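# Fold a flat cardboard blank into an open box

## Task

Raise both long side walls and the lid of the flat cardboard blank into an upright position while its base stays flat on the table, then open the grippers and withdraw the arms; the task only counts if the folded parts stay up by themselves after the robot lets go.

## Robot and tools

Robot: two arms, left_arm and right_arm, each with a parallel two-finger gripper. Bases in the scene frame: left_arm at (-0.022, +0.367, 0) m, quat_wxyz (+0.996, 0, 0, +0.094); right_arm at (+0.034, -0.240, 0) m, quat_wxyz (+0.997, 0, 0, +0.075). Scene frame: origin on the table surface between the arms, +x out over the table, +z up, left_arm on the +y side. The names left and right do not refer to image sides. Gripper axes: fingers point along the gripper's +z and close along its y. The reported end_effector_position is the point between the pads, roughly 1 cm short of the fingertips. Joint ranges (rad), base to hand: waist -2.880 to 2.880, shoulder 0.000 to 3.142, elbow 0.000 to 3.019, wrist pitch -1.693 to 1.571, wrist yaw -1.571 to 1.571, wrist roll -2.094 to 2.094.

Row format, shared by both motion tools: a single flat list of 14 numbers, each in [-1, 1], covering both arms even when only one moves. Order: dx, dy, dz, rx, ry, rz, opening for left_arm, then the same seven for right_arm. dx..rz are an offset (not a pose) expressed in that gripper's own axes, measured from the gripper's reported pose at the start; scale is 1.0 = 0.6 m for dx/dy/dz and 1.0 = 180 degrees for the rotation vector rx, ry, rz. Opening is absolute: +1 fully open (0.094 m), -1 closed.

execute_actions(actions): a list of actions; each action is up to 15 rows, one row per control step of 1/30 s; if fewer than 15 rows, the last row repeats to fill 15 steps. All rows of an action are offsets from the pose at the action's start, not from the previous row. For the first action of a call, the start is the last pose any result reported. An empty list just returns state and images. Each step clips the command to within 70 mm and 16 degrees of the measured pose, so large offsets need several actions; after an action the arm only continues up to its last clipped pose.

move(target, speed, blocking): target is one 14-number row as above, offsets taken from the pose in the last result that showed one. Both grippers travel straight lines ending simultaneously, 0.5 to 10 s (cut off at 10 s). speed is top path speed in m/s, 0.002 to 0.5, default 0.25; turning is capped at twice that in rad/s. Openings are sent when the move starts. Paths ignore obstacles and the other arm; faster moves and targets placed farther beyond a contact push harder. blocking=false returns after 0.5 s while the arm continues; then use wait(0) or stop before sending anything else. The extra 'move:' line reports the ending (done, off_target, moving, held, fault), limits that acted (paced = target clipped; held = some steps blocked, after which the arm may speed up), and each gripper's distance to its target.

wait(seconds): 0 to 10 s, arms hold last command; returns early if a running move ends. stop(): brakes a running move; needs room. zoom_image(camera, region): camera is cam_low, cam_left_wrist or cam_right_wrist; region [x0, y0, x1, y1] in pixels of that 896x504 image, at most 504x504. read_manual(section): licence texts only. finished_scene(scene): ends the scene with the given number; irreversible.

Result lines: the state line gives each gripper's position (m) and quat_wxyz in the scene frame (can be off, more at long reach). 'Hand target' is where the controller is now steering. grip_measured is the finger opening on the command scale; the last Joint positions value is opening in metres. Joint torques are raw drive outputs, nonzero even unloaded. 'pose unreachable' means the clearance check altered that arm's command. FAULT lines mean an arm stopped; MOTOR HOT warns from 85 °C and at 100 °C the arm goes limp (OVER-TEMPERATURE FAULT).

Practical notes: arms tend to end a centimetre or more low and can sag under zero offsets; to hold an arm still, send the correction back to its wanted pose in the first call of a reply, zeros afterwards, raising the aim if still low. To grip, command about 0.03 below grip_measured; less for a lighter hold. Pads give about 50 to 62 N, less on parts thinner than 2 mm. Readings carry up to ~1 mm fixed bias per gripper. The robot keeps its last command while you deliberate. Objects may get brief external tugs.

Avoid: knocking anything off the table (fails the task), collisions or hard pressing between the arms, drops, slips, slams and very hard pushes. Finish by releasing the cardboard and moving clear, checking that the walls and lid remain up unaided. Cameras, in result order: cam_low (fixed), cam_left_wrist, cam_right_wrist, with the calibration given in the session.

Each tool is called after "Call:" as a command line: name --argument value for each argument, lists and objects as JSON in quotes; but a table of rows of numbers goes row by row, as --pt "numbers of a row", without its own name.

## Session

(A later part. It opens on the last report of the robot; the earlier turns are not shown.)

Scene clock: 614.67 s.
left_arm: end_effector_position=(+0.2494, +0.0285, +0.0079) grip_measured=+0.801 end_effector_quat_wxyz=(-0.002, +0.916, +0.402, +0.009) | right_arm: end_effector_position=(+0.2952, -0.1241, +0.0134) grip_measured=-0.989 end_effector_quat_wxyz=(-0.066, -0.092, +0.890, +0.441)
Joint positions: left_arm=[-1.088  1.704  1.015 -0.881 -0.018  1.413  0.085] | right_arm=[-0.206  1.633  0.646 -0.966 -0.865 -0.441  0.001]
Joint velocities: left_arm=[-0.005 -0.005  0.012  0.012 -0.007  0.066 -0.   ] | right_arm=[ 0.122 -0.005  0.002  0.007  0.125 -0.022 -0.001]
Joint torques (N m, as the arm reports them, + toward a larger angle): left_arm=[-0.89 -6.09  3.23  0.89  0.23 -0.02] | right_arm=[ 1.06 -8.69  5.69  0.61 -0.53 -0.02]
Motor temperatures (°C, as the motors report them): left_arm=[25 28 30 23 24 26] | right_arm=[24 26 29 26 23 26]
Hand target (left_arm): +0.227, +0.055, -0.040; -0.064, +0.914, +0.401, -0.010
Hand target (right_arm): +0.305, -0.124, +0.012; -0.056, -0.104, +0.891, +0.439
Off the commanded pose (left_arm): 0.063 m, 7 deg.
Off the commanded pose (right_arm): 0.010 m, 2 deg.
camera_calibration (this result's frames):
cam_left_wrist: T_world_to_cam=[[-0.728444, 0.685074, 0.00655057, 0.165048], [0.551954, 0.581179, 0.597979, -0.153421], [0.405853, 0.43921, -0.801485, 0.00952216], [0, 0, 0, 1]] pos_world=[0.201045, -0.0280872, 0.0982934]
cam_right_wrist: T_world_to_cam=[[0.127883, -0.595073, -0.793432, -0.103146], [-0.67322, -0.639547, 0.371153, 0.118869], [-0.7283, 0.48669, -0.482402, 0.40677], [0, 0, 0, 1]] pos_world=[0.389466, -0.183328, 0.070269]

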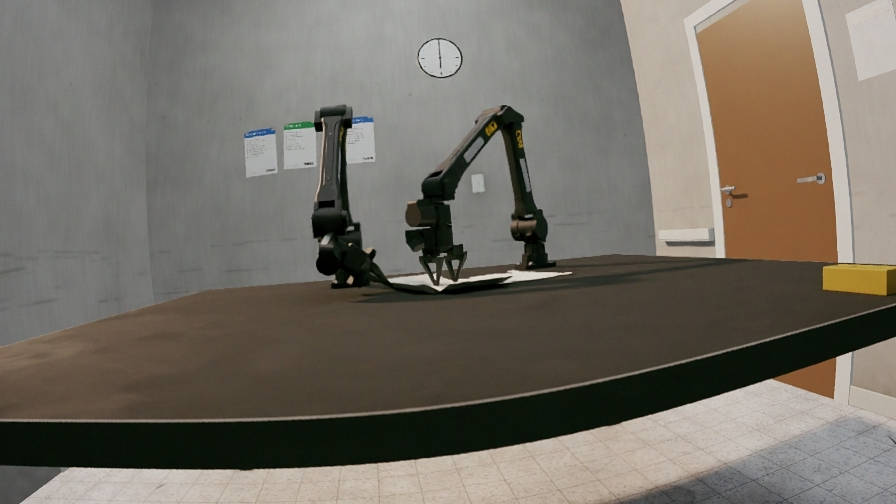

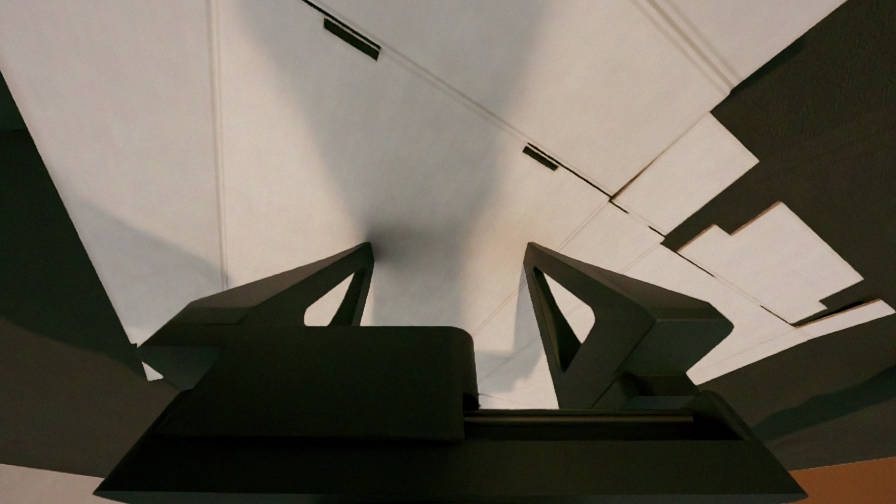

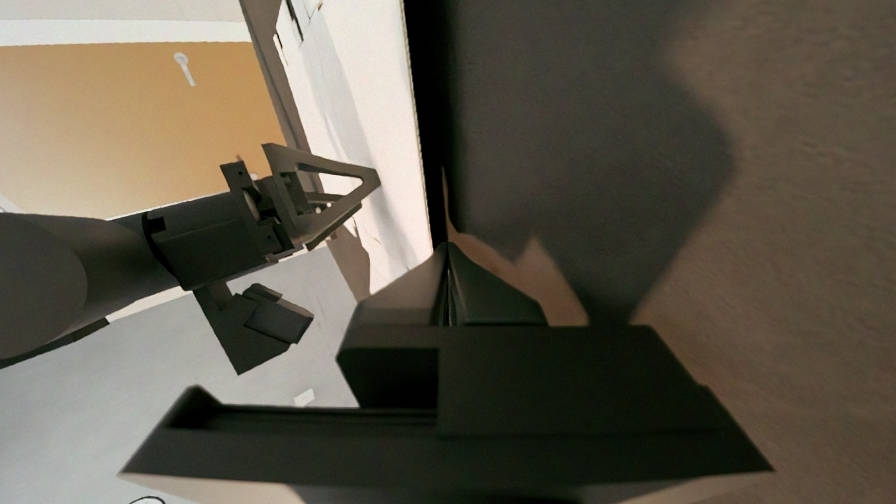

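Call:
execute_actions --actions '[[[0.004,-0.052,0.092,0.041,0.004,0,0.8,-0.0158,0.004,-0.007,0.0025,-0.0022,-0.0095,-1],[0.004,-0.052,0.092,0.041,0.004,0,0.8,-0.0151,0.0098,-0.0087,0.0026,-0.0008,-0.0105,-1],[0.004,-0.052,0.092,0.041,0.004,0,0.8,-0.0145,0.0133,-0.0081,0.0026,0.0006,-0.0116,-1],[0.004,-0.052,0.092,0.041,0.004,0,0.8,-0.0138,0.0169,-0.0075,0.0027,0.002,-0.0126,-1],[0.004,-0.052,0.092,0.041,0.004,0,0.8,-0.0131,0.0205,-0.0068,0.0028,0.0034,-0.0137,-1],[0.004,-0.052,0.092,0.041,0.004,0,0.8,-0.0125,0.024,-0.0062,0.0028,0.0048,-0.0147,-1],[0.004,-0.052,0.092,0.041,0.004,0,0.8,-0.0118,0.0276,-0.0056,0.0029,0.0062,-0.0158,-1],[0.004,-0.052,0.092,0.041,0.004,0,0.8,-0.0111,0.0312,-0.005,0.003,0.0075,-0.0168,-1],[0.004,-0.052,0.092,0.041,0.004,0,0.8,-0.0105,0.0347,-0.0044,0.003,0.0089,-0.0178,-1],[0.004,-0.052,0.092,0.041,0.004,0,0.8,-0.0098,0.0383,-0.0038,0.0031,0.0103,-0.0189,-1],[0.004,-0.052,0.092,0.041,0.004,0,0.8,-0.0091,0.0419,-0.0031,0.0032,0.0117,-0.0199,-1],[0.004,-0.052,0.092,0.041,0.004,0,0.8,-0.0085,0.0454,-0.0025,0.0032,0.0131,-0.021,-1],[0.004,-0.052,0.092,0.041,0.004,0,0.8,-0.0078,0.049,-0.0019,0.0033,0.0145,-0.022,-1]]]'

Call:
wait --seconds 0.3

Scene clock: 638.23 s.
left_arm: end_effector_position=(+0.2494, +0.0285, +0.0079) grip_measured=+0.801 end_effector_quat_wxyz=(-0.002, +0.916, +0.402, +0.009) | right_arm: end_effector_position=(+0.2824, -0.1101, +0.0225) grip_measured=-0.989 end_effector_quat_wxyz=(-0.089, -0.114, +0.887, +0.437)
Joint positions: left_arm=[-1.088  1.704  1.015 -0.881 -0.018  1.413  0.085] | right_arm=[-0.149  1.606  0.646 -1.015 -0.858 -0.442  0.001]
Joint velocities: left_arm=[-0.005 -0.015 -0.017 -0.007 -0.095  0.022 -0.001] | right_arm=[ 0.073 -0.112  0.002 -0.037  0.051 -0.051 -0.   ]
Joint torques (N m, as the arm reports them, + toward a larger angle): left_arm=[-1.1  -6.33  3.12  0.95  0.23 -0.02] | right_arm=[  1.74 -12.06   6.93  -0.62  -0.74  -0.04]
Motor temperatures (°C, as the motors report them): left_arm=[25 28 30 23 24 26] | right_arm=[24 26 29 26 23 26]
Hand target (left_arm): +0.227, +0.055, -0.040; -0.064, +0.914, +0.401, -0.010
Hand target (right_arm): +0.296, -0.107, +0.037; -0.070, -0.133, +0.887, +0.436
Off the commanded pose (left_arm): 0.063 m, 7 deg.
Off the commanded pose (right_arm): 0.021 m, 3 deg.
camera_calibration (this result's frames):
cam_left_wrist: T_world_to_cam=[[-0.728444, 0.685074, 0.00655057, 0.165048], [0.551954, 0.581179, 0.597979, -0.153421], [0.405853, 0.43921, -0.801485, 0.00952216], [0, 0, 0, 1]] pos_world=[0.201045, -0.0280872, 0.0982934]
cam_right_wrist: T_world_to_cam=[[0.147044, -0.591209, -0.793, -0.0909882], [-0.625561, -0.676603, 0.388435, 0.097952], [-0.766193, 0.438953, -0.469328, 0.400242], [0, 0, 0, 1]] pos_world=[0.381317, -0.163206, 0.077643]

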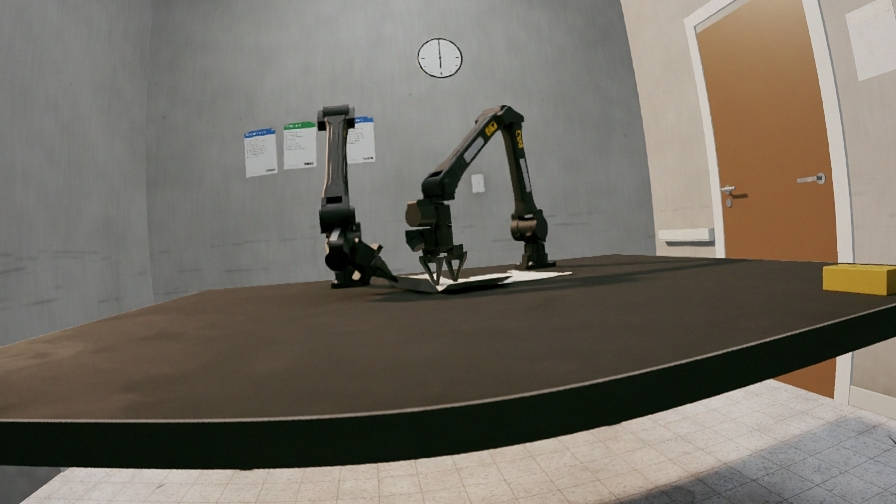

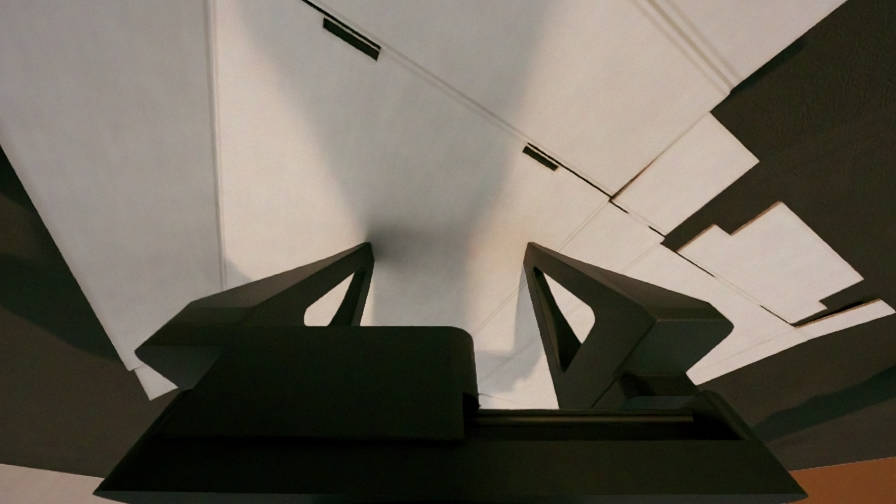

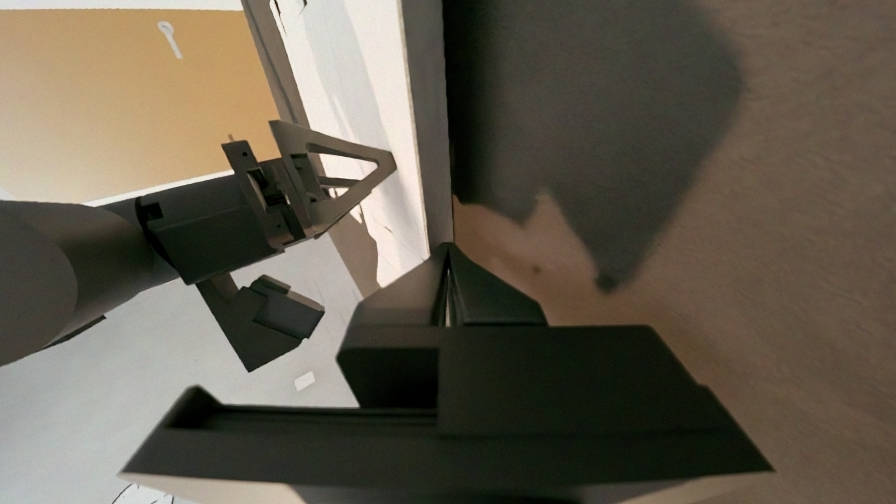

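Scene clock: 638.53 s.
left_arm: end_effector_position=(+0.2494, +0.0285, +0.0079) grip_measured=+0.801 end_effector_quat_wxyz=(-0.002, +0.916, +0.402, +0.009) | right_arm: end_effector_position=(+0.2823, -0.1097, +0.0234) grip_measured=-0.989 end_effector_quat_wxyz=(-0.088, -0.117, +0.888, +0.436)
Joint positions: left_arm=[-1.088  1.704  1.015 -0.881 -0.018  1.413  0.085] | right_arm=[-0.146  1.601  0.646 -1.016 -0.856 -0.442  0.001]
Joint velocities: left_arm=[-0.005  0.005  0.002 -0.017 -0.051 -0.022 -0.   ] | right_arm=[ 0.005  0.005  0.002  0.002  0.007 -0.022 -0.001]
Joint torques (N m, as the arm reports them, + toward a larger angle): left_arm=[-1.12 -6.14  3.13  0.96  0.23 -0.01] | right_arm=[  1.94 -11.99   7.    -0.65  -0.8   -0.04]
Motor temperatures (°C, as the motors report them): left_arm=[25 28 30 23 24 26] | right_arm=[24 26 29 26 23 26]
Hand target (left_arm): +0.227, +0.055, -0.040; -0.064, +0.914, +0.401, -0.010
Hand target (right_arm): +0.296, -0.107, +0.037; -0.070, -0.133, +0.887, +0.436
Off the commanded pose (left_arm): 0.063 m, 7 deg.
Off the commanded pose (right_arm): 0.020 m, 3 deg.
wait: 0.30 s; at rest by 0.17 s
camera_calibration (this result's frames):
cam_left_wrist: T_world_to_cam=[[-0.728444, 0.685074, 0.00655057, 0.165048], [0.551954, 0.581179, 0.597979, -0.153421], [0.405853, 0.43921, -0.801485, 0.00952216], [0, 0, 0, 1]] pos_world=[0.201045, -0.0280872, 0.0982934]
cam_right_wrist: T_world_to_cam=[[0.151878, -0.592338, -0.791245, -0.091485], [-0.62448, -0.678018, 0.387707, 0.0972898], [-0.766132, 0.435232, -0.472879, 0.400027], [0, 0, 0, 1]] pos_world=[0.381123, -0.16233, 0.0790575]

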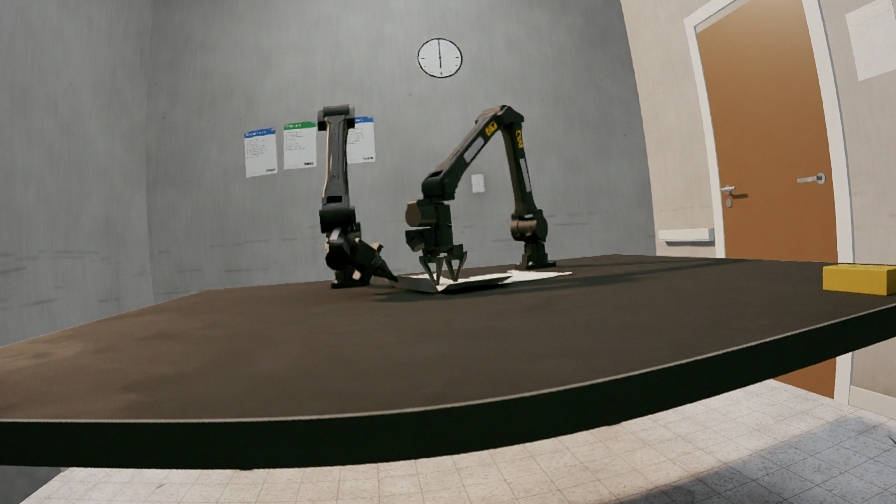

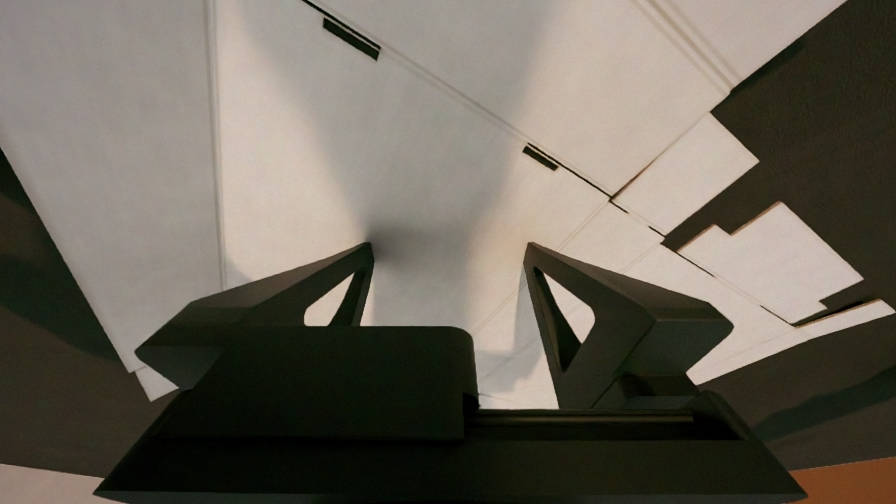

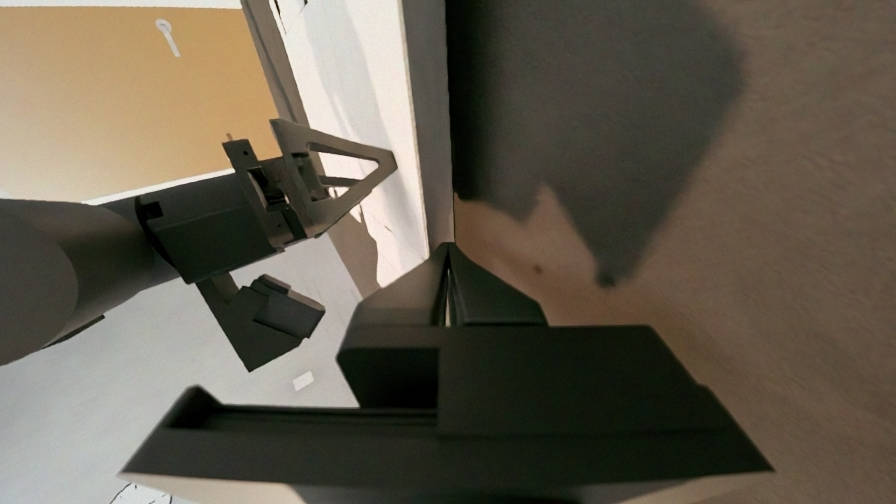

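Call:
execute_actions --actions '[[[0.004,-0.052,0.092,0.041,0.004,0,0.8,-0.0235,0.0217,-0.0159,0.002,-0.0057,-0.0141,-1],[0.004,-0.052,0.092,0.041,0.004,0,0.8,-0.0244,0.0248,-0.0155,0.002,-0.0057,-0.0141,-1],[0.004,-0.052,0.092,0.041,0.004,0,0.8,-0.0254,0.028,-0.015,0.002,-0.0057,-0.0141,-1],[0.004,-0.052,0.092,0.041,0.004,0,0.8,-0.0263,0.0312,-0.0146,0.002,-0.0057,-0.0141,-1],[0.004,-0.052,0.092,0.041,0.004,0,0.8,-0.0273,0.0343,-0.0142,0.002,-0.0057,-0.0141,-1],[0.004,-0.052,0.092,0.041,0.004,0,0.8,-0.0282,0.0375,-0.0138,0.002,-0.0057,-0.0141,-1],[0.004,-0.052,0.092,0.041,0.004,0,0.8,-0.0291,0.0408,-0.0114,0.002,-0.0057,-0.0141,-1],[0.004,-0.052,0.092,0.041,0.004,0,0.8,-0.0301,0.0441,-0.009,0.002,-0.0057,-0.0141,-1],[0.004,-0.052,0.092,0.041,0.004,0,0.8,-0.031,0.0474,-0.0066,0.002,-0.0057,-0.0141,-1],[0.004,-0.052,0.092,0.041,0.004,0,0.8,-0.0319,0.0507,-0.0042,0.002,-0.0057,-0.0141,-1],[0.004,-0.052,0.092,0.041,0.004,0,0.8,-0.0329,0.054,-0.0018,0.002,-0.0057,-0.0141,-1],[0.004,-0.052,0.092,0.041,0.004,0,0.8,-0.0338,0.0573,0.0006,0.002,-0.0057,-0.0141,-1]]]'

Scene clock: 664.23 s.
left_arm: end_effector_position=(+0.2494, +0.0285, +0.0079) grip_measured=+0.801 end_effector_quat_wxyz=(-0.002, +0.916, +0.402, +0.009) | right_arm: end_effector_position=(+0.2794, -0.0930, +0.0349) grip_measured=-0.990 end_effector_quat_wxyz=(-0.092, -0.126, +0.887, +0.434)
Joint positions: left_arm=[-1.088  1.704  1.015 -0.881 -0.018  1.413  0.085] | right_arm=[-0.085  1.556  0.646 -1.013 -0.868 -0.381  0.   ]
Joint velocities: left_arm=[-0.015 -0.015 -0.007 -0.012 -0.007 -0.007 -0.   ] | right_arm=[ 0.063 -0.073  0.012  0.017  0.081  0.139 -0.   ]
Joint torques (N m, as the arm reports them, + toward a larger angle): left_arm=[-1.32 -6.21  3.15  0.87  0.22 -0.03] | right_arm=[  2.53 -11.83   7.28   0.5   -1.4    0.21]
Motor temperatures (°C, as the motors report them): left_arm=[25 27 30 23 24 26] | right_arm=[24 27 30 26 24 26]
Hand target (left_arm): +0.227, +0.055, -0.040; -0.064, +0.914, +0.401, -0.010
Hand target (right_arm): +0.296, -0.084, +0.050; -0.070, -0.133, +0.887, +0.437
Off the commanded pose (left_arm): 0.063 m, 7 deg.
Off the commanded pose (right_arm): 0.025 m, 3 deg.
camera_calibration (this result's frames):
cam_left_wrist: T_world_to_cam=[[-0.728444, 0.685074, 0.00655057, 0.165048], [0.551954, 0.581179, 0.597979, -0.153421], [0.405853, 0.43921, -0.801485, 0.00952216], [0, 0, 0, 1]] pos_world=[0.201045, -0.0280872, 0.0982934]
cam_right_wrist: T_world_to_cam=[[0.164862, -0.591712, -0.789112, -0.0757375], [-0.611393, -0.689115, 0.388997, 0.0976674], [-0.773963, 0.418327, -0.475377, 0.396625], [0, 0, 0, 1]] pos_world=[0.379172, -0.143429, 0.0907886]

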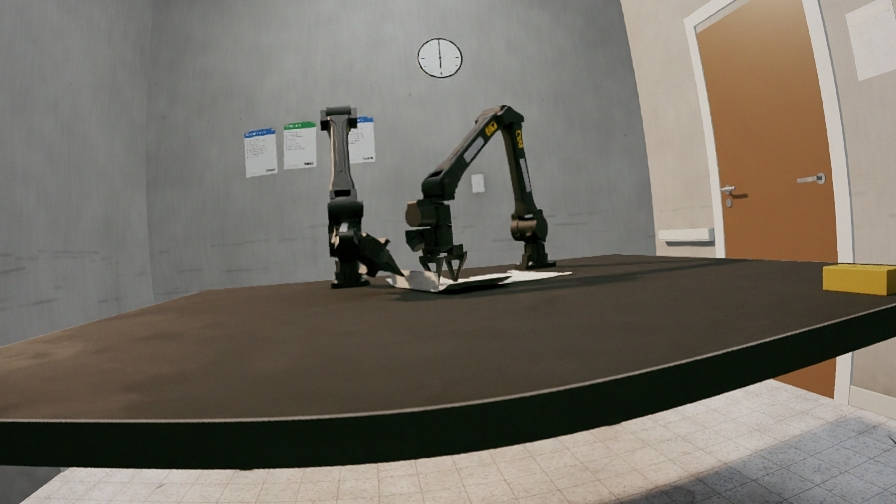

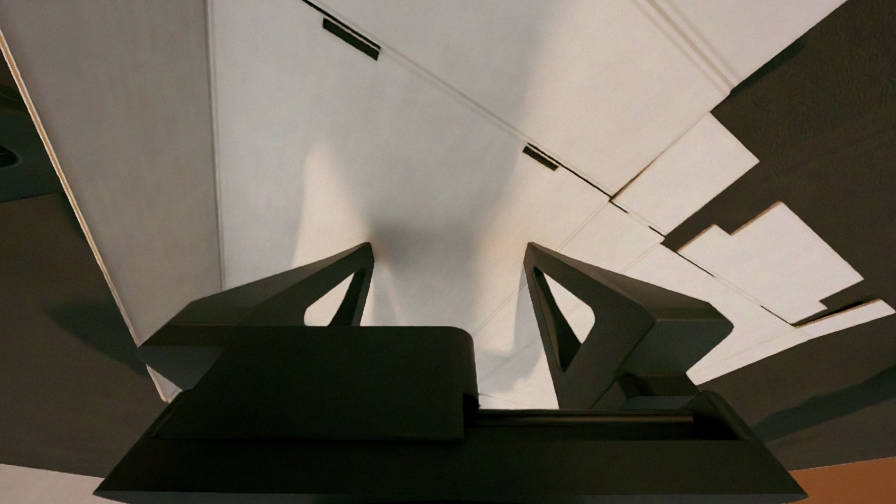

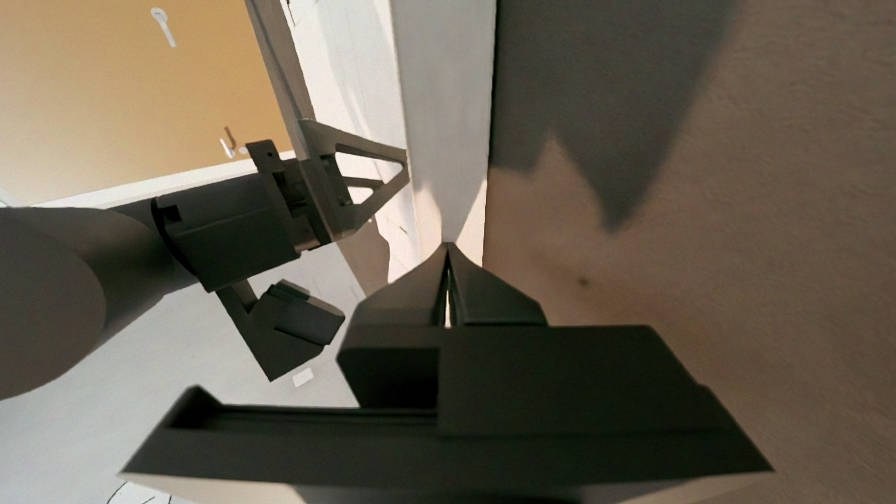

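Call:
execute_actions --actions '[[[0.004,-0.052,0.092,0.041,0.004,0,0.8,-0.0295,0.0256,-0.008,0.0005,-0.0107,-0.0102,-1],[0.004,-0.052,0.092,0.041,0.004,0,0.8,-0.0296,0.0265,-0.0045,0.0005,-0.0107,-0.0102,-1],[0.004,-0.052,0.092,0.041,0.004,0,0.8,-0.0296,0.0274,-0.001,0.0005,-0.0107,-0.0102,-1],[0.004,-0.052,0.092,0.041,0.004,0,0.8,-0.0297,0.0284,0.0025,0.0005,-0.0107,-0.0102,-1],[0.004,-0.052,0.092,0.041,0.004,0,0.8,-0.0297,0.0293,0.006,0.0005,-0.0107,-0.0102,-1],[0.004,-0.052,0.092,0.041,0.004,0,0.8,-0.0298,0.0302,0.0095,0.0005,-0.0107,-0.0102,-1],[0.004,-0.052,0.092,0.041,0.004,0,0.8,-0.0298,0.0311,0.013,0.0005,-0.0107,-0.0102,-1],[0.004,-0.052,0.092,0.041,0.004,0,0.8,-0.0299,0.032,0.0164,0.0005,-0.0107,-0.0102,-1],[0.004,-0.052,0.092,0.041,0.004,0,0.8,-0.0299,0.033,0.0199,0.0005,-0.0107,-0.0102,-1],[0.004,-0.052,0.092,0.041,0.004,0,0.8,-0.03,0.0339,0.0234,0.0005,-0.0107,-0.0102,-1],[0.004,-0.052,0.092,0.041,0.004,0,0.8,-0.03,0.0348,0.0269,0.0005,-0.0107,-0.0102,-1],[0.004,-0.052,0.092,0.041,0.004,0,0.8,-0.03,0.0357,0.0304,0.0005,-0.0107,-0.0102,-1]]]'

Scene clock: 684.97 s.
left_arm: end_effector_position=(+0.2494, +0.0285, +0.0079) grip_measured=+0.801 end_effector_quat_wxyz=(-0.002, +0.916, +0.402, +0.009) | right_arm: end_effector_position=(+0.2897, -0.0703, +0.0345) grip_measured=-0.990 end_effector_quat_wxyz=(-0.075, -0.130, +0.889, +0.433)
Joint positions: left_arm=[-1.088  1.704  1.015 -0.881 -0.018  1.413  0.085] | right_arm=[-0.013  1.545  0.646 -0.899 -0.89  -0.263  0.   ]
Joint velocities: left_arm=[-0.005 -0.005 -0.007  0.022  0.007  0.007 -0.001] | right_arm=[ 0.093 -0.005 -0.007  0.11   0.037  0.095  0.   ]
Joint torques (N m, as the arm reports them, + toward a larger angle): left_arm=[-1.13 -6.19  3.16  0.93  0.25 -0.05] | right_arm=[  2.93 -11.62   4.36   0.94  -1.17   0.18]
Motor temperatures (°C, as the motors report them): left_arm=[25 27 29 23 24 26] | right_arm=[24 27 30 26 24 26]
Hand target (left_arm): +0.227, +0.055, -0.040; -0.064, +0.914, +0.401, -0.010
Hand target (right_arm): +0.289, -0.062, +0.040; -0.070, -0.133, +0.887, +0.436
Off the commanded pose (left_arm): 0.063 m, 7 deg.
Off the commanded pose (right_arm): 0.011 m, 1 deg.
camera_calibration (this result's frames):
cam_left_wrist: T_world_to_cam=[[-0.728444, 0.685074, 0.00655057, 0.165048], [0.551954, 0.581179, 0.597979, -0.153421], [0.405853, 0.43921, -0.801485, 0.00952216], [0, 0, 0, 1]] pos_world=[0.201045, -0.0280872, 0.0982934]
cam_right_wrist: T_world_to_cam=[[0.18794, -0.590182, -0.785089, -0.0710452], [-0.629222, -0.68611, 0.365148, 0.125975], [-0.754161, 0.425369, -0.500303, 0.390593], [0, 0, 0, 1]] pos_world=[0.387188, -0.121643, 0.0936386]

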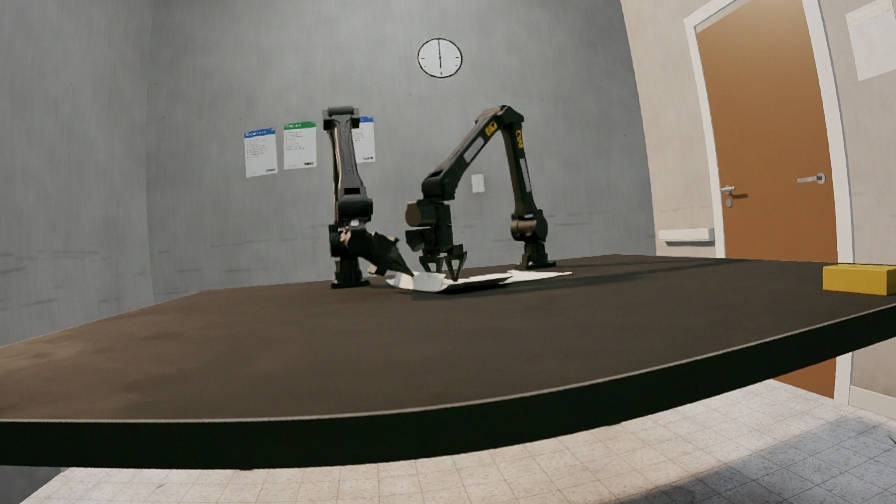

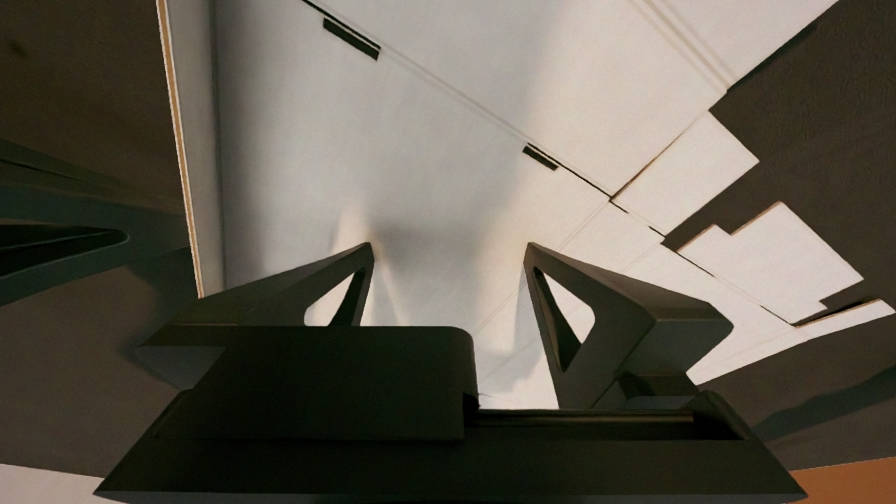

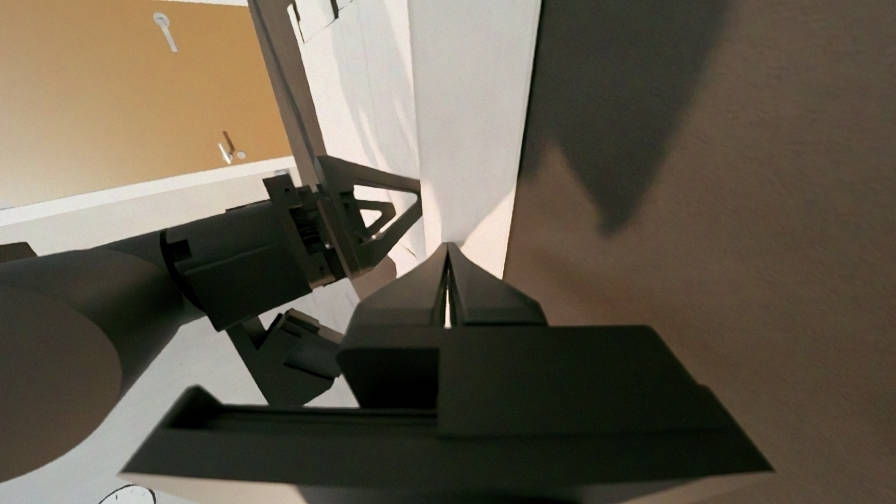

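Call:
execute_actions --actions '[[[0.004,-0.052,0.092,0.041,0.004,0,0.8,-0.002,0.0118,0.0098,0,-0.002,-0.003,-1],[0.004,-0.052,0.092,0.041,0.004,0,0.8,-0.002,0.0089,0.0142,0,-0.002,-0.003,-1],[0.004,-0.052,0.092,0.041,0.004,0,0.8,-0.002,0.006,0.0186,0,-0.002,-0.003,-1],[0.004,-0.052,0.092,0.041,0.004,0,0.8,-0.002,0.0049,0.0216,0,-0.002,-0.003,-1],[0.004,-0.052,0.092,0.041,0.004,0,0.8,-0.001,0.0038,0.0245,0,-0.002,-0.003,-1],[0.004,-0.052,0.092,0.041,0.004,0,0.8,-0.001,0.0027,0.0275,0,-0.002,-0.003,-1],[0.004,-0.052,0.092,0.041,0.004,0,0.8,-0.001,0.0016,0.0305,0,-0.002,-0.003,-1],[0.004,-0.052,0.092,0.041,0.004,0,0.8,-0.001,0.0005,0.0334,0,-0.002,-0.003,-1],[0.004,-0.052,0.092,0.041,0.004,0,0.8,0,-0.0006,0.0364,0,-0.002,-0.003,-1],[0.004,-0.052,0.092,0.041,0.004,0,0.8,0,-0.0017,0.0394,0,-0.002,-0.003,-1],[0.004,-0.052,0.092,0.041,0.004,0,0.8,0,-0.0028,0.0423,0,-0.002,-0.003,-1],[0.004,-0.052,0.092,0.041,0.004,0,0.8,0,-0.0039,0.0453,0,-0.002,-0.003,-1]]]'

Scene clock: 711.37 s.
left_arm: end_effector_position=(+0.2494, +0.0285, +0.0079) grip_measured=+0.801 end_effector_quat_wxyz=(-0.002, +0.916, +0.402, +0.009) | right_arm: end_effector_position=(+0.2879, -0.0584, +0.0245) grip_measured=-0.990 end_effector_quat_wxyz=(-0.059, -0.134, +0.889, +0.434)
Joint positions: left_arm=[-1.088  1.704  1.015 -0.881 -0.018  1.413  0.085] | right_arm=[ 0.026  1.544  0.61  -0.772 -0.9   -0.187  0.   ]
Joint velocities: left_arm=[-0.015  0.005 -0.007  0.022 -0.051  0.007  0.   ] | right_arm=[ 0.034  0.005 -0.007  0.095 -0.007  0.139  0.   ]
Joint torques (N m, as the arm reports them, + toward a larger angle): left_arm=[-0.91 -6.26  3.15  0.84  0.24 -0.03] | right_arm=[ 2.98 -7.19  4.49  1.27 -0.77  0.2 ]
Motor temperatures (°C, as the motors report them): left_arm=[25 27 29 23 24 26] | right_arm=[24 27 29 26 24 26]
Hand target (left_arm): +0.227, +0.055, -0.040; -0.064, +0.914, +0.401, -0.010
Hand target (right_arm): +0.283, -0.052, +0.017; -0.070, -0.133, +0.888, +0.434
Off the commanded pose (left_arm): 0.063 m, 7 deg.
Off the commanded pose (right_arm): 0.012 m, 1 deg.
camera_calibration (this result's frames):
cam_left_wrist: T_world_to_cam=[[-0.728444, 0.685074, 0.00655057, 0.165048], [0.551954, 0.581179, 0.597979, -0.153421], [0.405853, 0.43921, -0.801485, 0.00952216], [0, 0, 0, 1]] pos_world=[0.201045, -0.0280872, 0.0982934]
cam_right_wrist: T_world_to_cam=[[0.207552, -0.587583, -0.782092, -0.0770685], [-0.646092, -0.682646, 0.341409, 0.142308], [-0.734498, 0.434443, -0.521317, 0.374542], [0, 0, 0, 1]] pos_world=[0.38304, -0.110855, 0.0863951]

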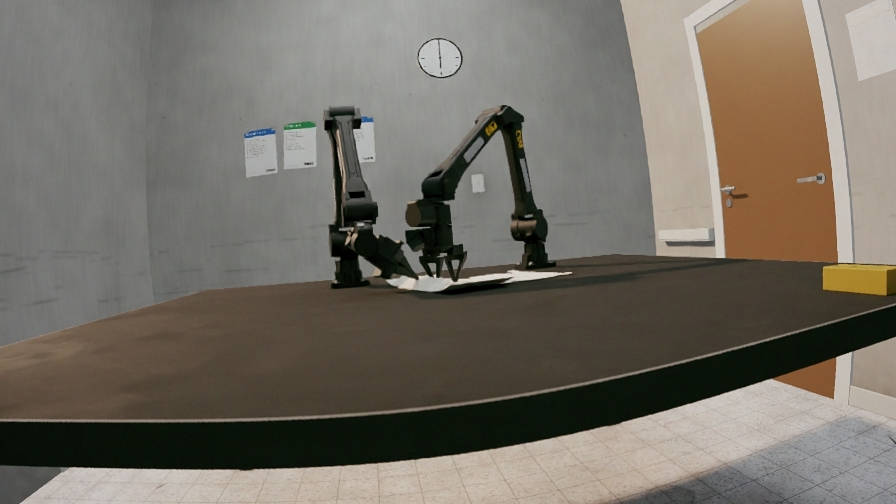

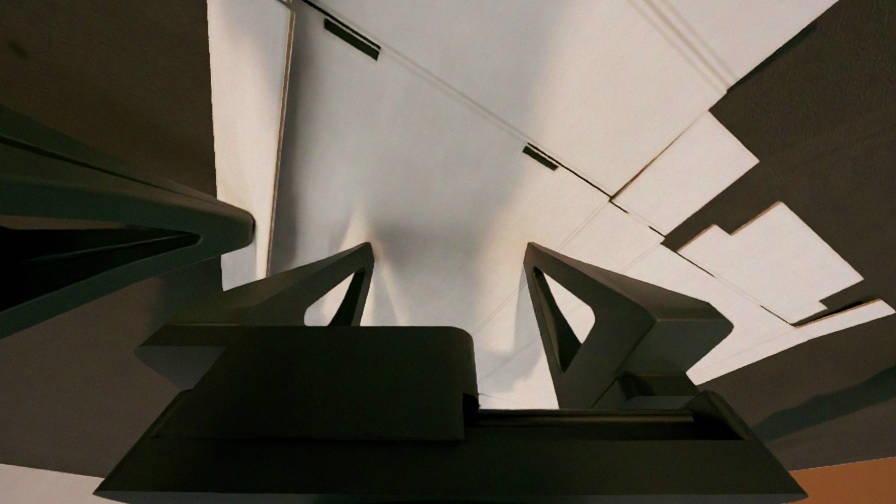

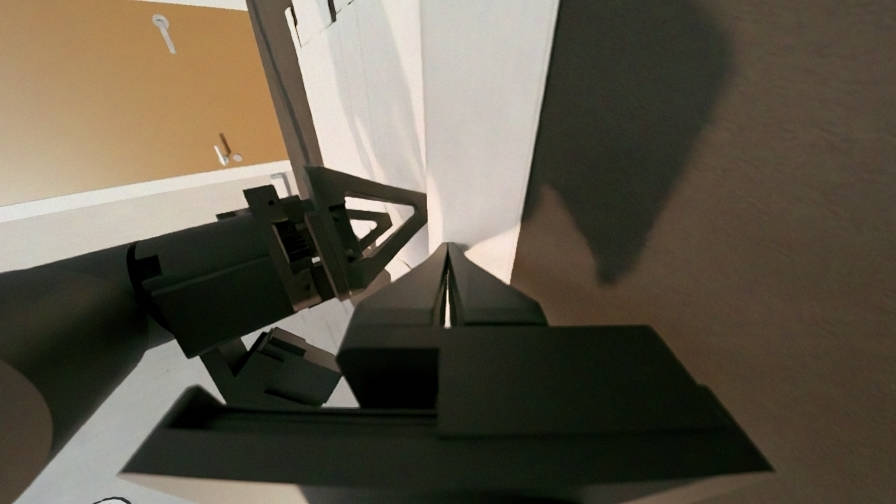

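Call:
execute_actions --actions '[[[0.004,-0.052,0.092,0.041,0.004,0,0.8,0.005,-0.003,0.0193,-0.001,0.006,0.003,-1],[0.004,-0.052,0.092,0.041,0.004,0,0.8,0.005,-0.0041,0.0211,-0.001,0.006,0.003,-1],[0.004,-0.052,0.092,0.041,0.004,0,0.8,0.005,-0.0051,0.0228,-0.001,0.006,0.003,-1],[0.004,-0.052,0.092,0.041,0.004,0,0.8,0.005,-0.0062,0.0245,-0.001,0.006,0.003,-1],[0.004,-0.052,0.092,0.041,0.004,0,0.8,0.005,-0.0072,0.0263,-0.001,0.006,0.003,-1],[0.004,-0.052,0.092,0.041,0.004,0,0.8,0.005,-0.0083,0.028,-0.001,0.006,0.003,-1],[0.004,-0.052,0.092,0.041,0.004,0,0.8,0.005,-0.0093,0.0298,-0.001,0.006,0.003,-1],[0.004,-0.052,0.092,0.041,0.004,0,0.8,0.005,-0.0104,0.0315,-0.001,0.006,0.003,-1],[0.004,-0.052,0.092,0.041,0.004,0,0.8,0.005,-0.0114,0.0332,-0.001,0.006,0.003,-1],[0.004,-0.052,0.092,0.041,0.004,0,0.8,0.005,-0.0125,0.035,-0.001,0.006,0.003,-1],[0.004,-0.052,0.092,0.041,0.004,0,0.8,0.0054,-0.0135,0.0367,-0.001,0.006,0.003,-1]]]'

Scene clock: 734.80 s.
left_arm: end_effector_position=(+0.2494, +0.0285, +0.0079) grip_measured=+0.801 end_effector_quat_wxyz=(-0.002, +0.916, +0.402, +0.009) | right_arm: end_effector_position=(+0.2877, -0.0513, +0.0157) grip_measured=-0.990 end_effector_quat_wxyz=(-0.056, -0.135, +0.887, +0.437)
Joint positions: left_arm=[-1.088  1.704  1.015 -0.881 -0.018  1.413  0.085] | right_arm=[ 0.047  1.569  0.599 -0.705 -0.909 -0.156  0.   ]
Joint velocities: left_arm=[-0.024 -0.005 -0.012  0.007 -0.051 -0.066 -0.   ] | right_arm=[ 0.044  0.005 -0.022  0.042 -0.007  0.081 -0.   ]
Joint torques (N m, as the arm reports them, + toward a larger angle): left_arm=[-0.97 -6.32  3.23  0.95  0.25 -0.03] | right_arm=[ 2.55 -7.11  3.98  1.31 -0.39  0.19]
Motor temperatures (°C, as the motors report them): left_arm=[25 27 29 23 24 26] | right_arm=[24 26 28 26 24 26]
Hand target (left_arm): +0.227, +0.055, -0.040; -0.064, +0.914, +0.401, -0.010
Hand target (right_arm): +0.281, -0.048, +0.005; -0.069, -0.134, +0.888, +0.433
Off the commanded pose (left_arm): 0.063 m, 7 deg.
Off the commanded pose (right_arm): 0.013 m, 2 deg.
camera_calibration (this result's frames):
cam_left_wrist: T_world_to_cam=[[-0.728444, 0.685074, 0.00655057, 0.165048], [0.551954, 0.581179, 0.597979, -0.153421], [0.405853, 0.43921, -0.801485, 0.00952216], [0, 0, 0, 1]] pos_world=[0.201045, -0.0280872, 0.0982934]
cam_right_wrist: T_world_to_cam=[[0.211756, -0.581367, -0.785603, -0.0806559], [-0.647484, -0.685566, 0.332811, 0.150404], [-0.732068, 0.438191, -0.521598, 0.366262], [0, 0, 0, 1]] pos_world=[0.382592, -0.104271, 0.0776217]

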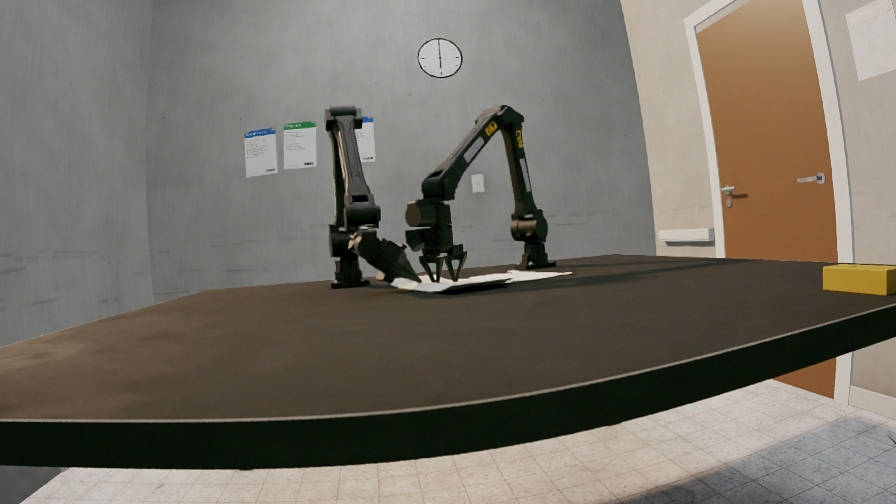

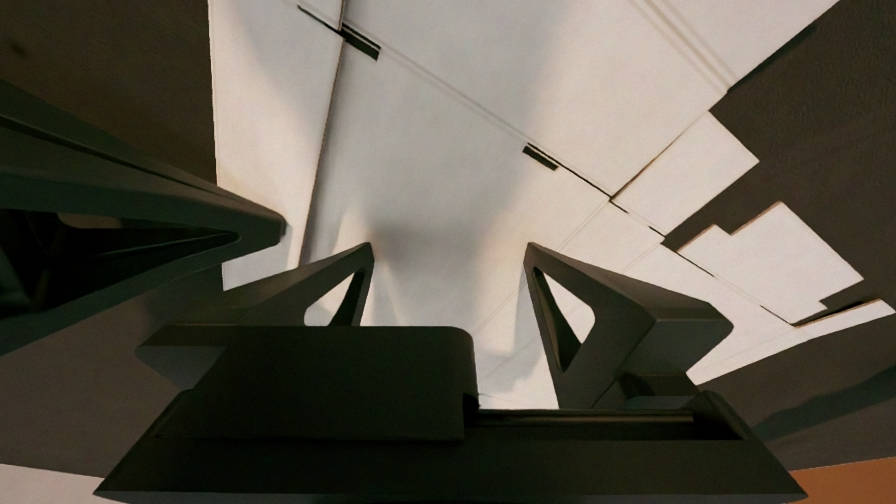

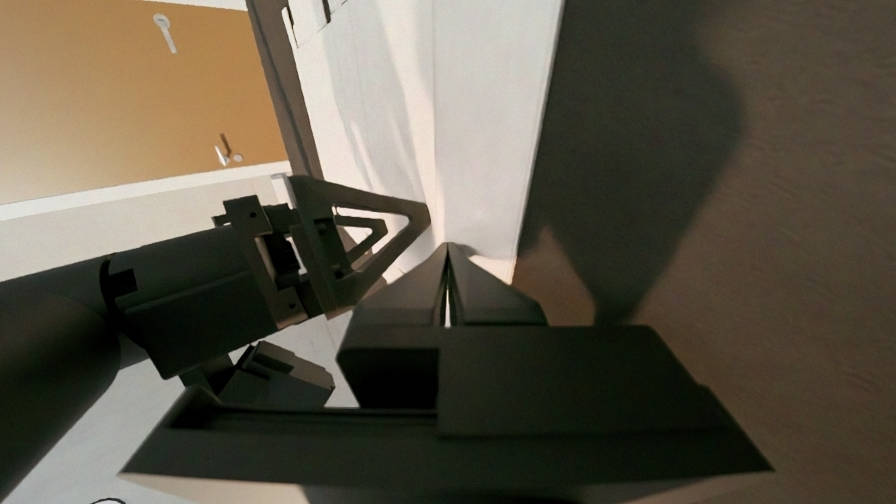

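Call:
zoom_image --camera "cam_left_wrist" --region '[180, 0, 420, 300]'

Region (180, 0, 420, 300) of cam_left_wrist's 896x504 image, scaled by 1.680, with more detail than that image has; it fills the left 403 columns of this view, and the rest is white.

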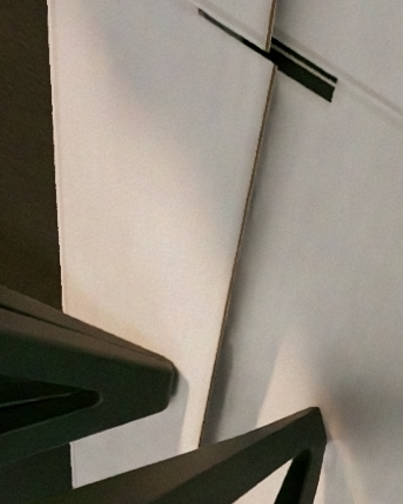

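Call:
execute_actions --actions '[[[0.004,-0.052,0.092,0.041,0.004,0,0.8,0.007,-0.0024,0.0104,0,0.004,0.002,-1],[0.004,-0.052,0.092,0.041,0.004,0,0.8,0.005,0.0044,0.003,0,0.003,0.001,-1],[0.004,-0.052,0.092,0.041,0.004,0,0.8,0.003,0.0102,-0.0059,0,0.002,0.001,-1],[0.004,-0.052,0.092,0.041,0.004,0,0.8,0.001,0.0147,-0.0137,0,0,0,-1],[0.004,-0.052,0.092,0.041,0.004,0,0.8,0,0.0169,-0.0217,0,0,0,-1],[0.004,-0.052,0.092,0.041,0.004,0,0.8,-0.001,0.018,-0.031,0,0,0,-1],[0.004,-0.052,0.092,0.041,0.004,0,0.8,-0.002,0.0179,-0.0393,0,0,0,-1],[0.004,-0.052,0.092,0.041,0.004,0,0.8,-0.003,0.0167,-0.049,0,0,0,-1],[0.004,-0.052,0.092,0.041,0.004,0,0.8,-0.004,0.0142,-0.0577,0,0,0,-1],[0.004,-0.052,0.092,0.041,0.004,0,0.8,-0.005,0.0116,-0.0662,0,0,0,-1],[0.004,-0.052,0.092,0.041,0.004,0,0.8,-0.006,0.0078,-0.0738,0,0,0,-1],[0.004,-0.052,0.092,0.041,0.004,0,0.8,-0.007,0.004,-0.0813,0,0,0,-1],[0.004,-0.052,0.092,0.041,0.004,0,0.8,-0.008,0.0002,-0.089,0,0,0,-1],[0.004,-0.052,0.092,0.041,0.004,0,0.8,-0.009,-0.005,-0.0955,0,0,0,-1],[0.004,-0.052,0.092,0.041,0.004,0,0.8,-0.01,-0.01,-0.102,0,0,0,-1]]]'

Scene clock: 772.23 s.
left_arm: end_effector_position=(+0.2494, +0.0285, +0.0079) grip_measured=+0.801 end_effector_quat_wxyz=(-0.002, +0.916, +0.402, +0.009) | right_arm: end_effector_position=(+0.2906, -0.0912, +0.0403) grip_measured=-0.990 end_effector_quat_wxyz=(-0.071, -0.104, +0.892, +0.434)
Joint positions: left_arm=[-1.088  1.704  1.015 -0.881 -0.018  1.413  0.085] | right_arm=[-0.086  1.523  0.641 -0.957 -0.881 -0.295  0.   ]
Joint velocities: left_arm=[-0.005 -0.005  0.002  0.012  0.051 -0.007  0.001] | right_arm=[-0.444  0.024  0.144 -0.628  0.168 -0.593  0.   ]
Joint torques (N m, as the arm reports them, + toward a larger angle): left_arm=[-1.03 -6.27  3.14  0.89  0.25 -0.02] | right_arm=[ 1.24 -7.66  8.28 -0.03 -0.55 -0.05]
Motor temperatures (°C, as the motors report them): left_arm=[25 27 29 23 24 26] | right_arm=[24 26 28 26 23 26]
Hand target (left_arm): +0.227, +0.055, -0.040; -0.064, +0.914, +0.401, -0.010
Hand target (right_arm): +0.307, -0.099, +0.048; -0.054, -0.132, +0.889, +0.436
Off the commanded pose (left_arm): 0.063 m, 7 deg.
Off the commanded pose (right_arm): 0.021 m, 4 deg.
camera_calibration (this result's frames):
cam_left_wrist: T_world_to_cam=[[-0.728444, 0.685074, 0.00655057, 0.165048], [0.551954, 0.581179, 0.597979, -0.153421], [0.405853, 0.43921, -0.801485, 0.00952216], [0, 0, 0, 1]] pos_world=[0.201045, -0.0280872, 0.0982934]
cam_right_wrist: T_world_to_cam=[[0.144961, -0.603265, -0.784256, -0.0676975], [-0.657391, -0.651109, 0.379334, 0.120826], [-0.739475, 0.460575, -0.490966, 0.401621], [0, 0, 0, 1]] pos_world=[0.386232, -0.147145, 0.0982567]

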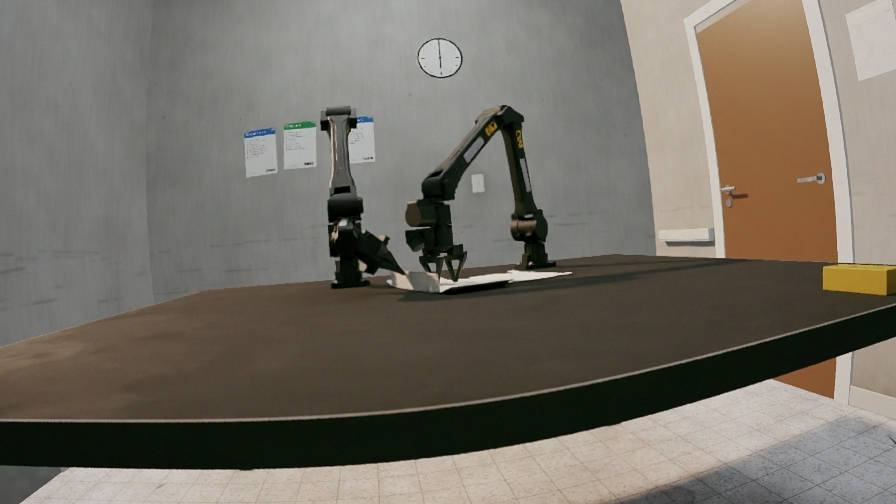

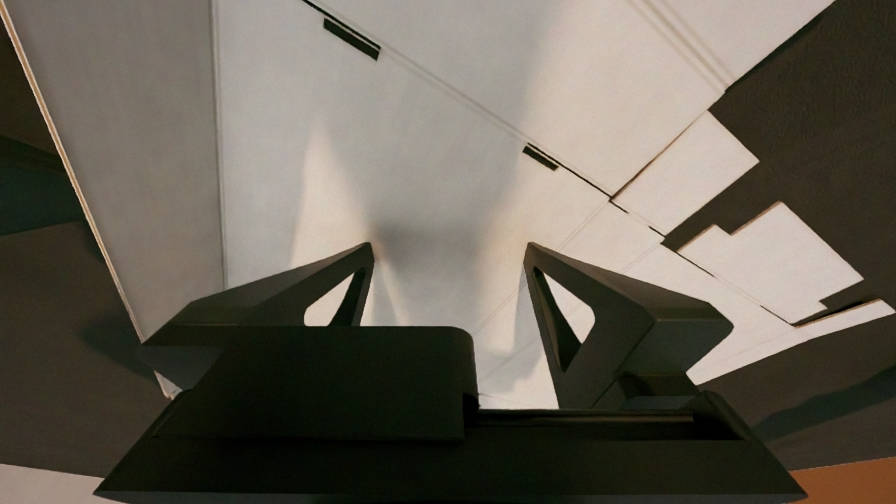

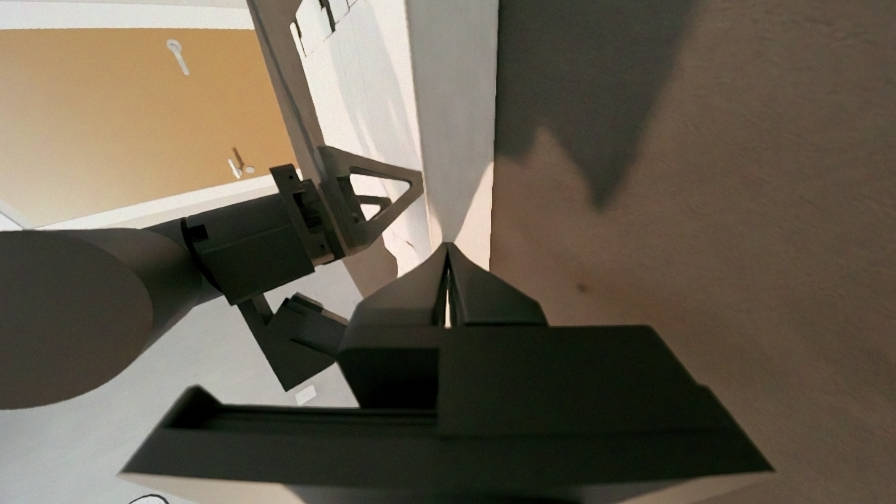

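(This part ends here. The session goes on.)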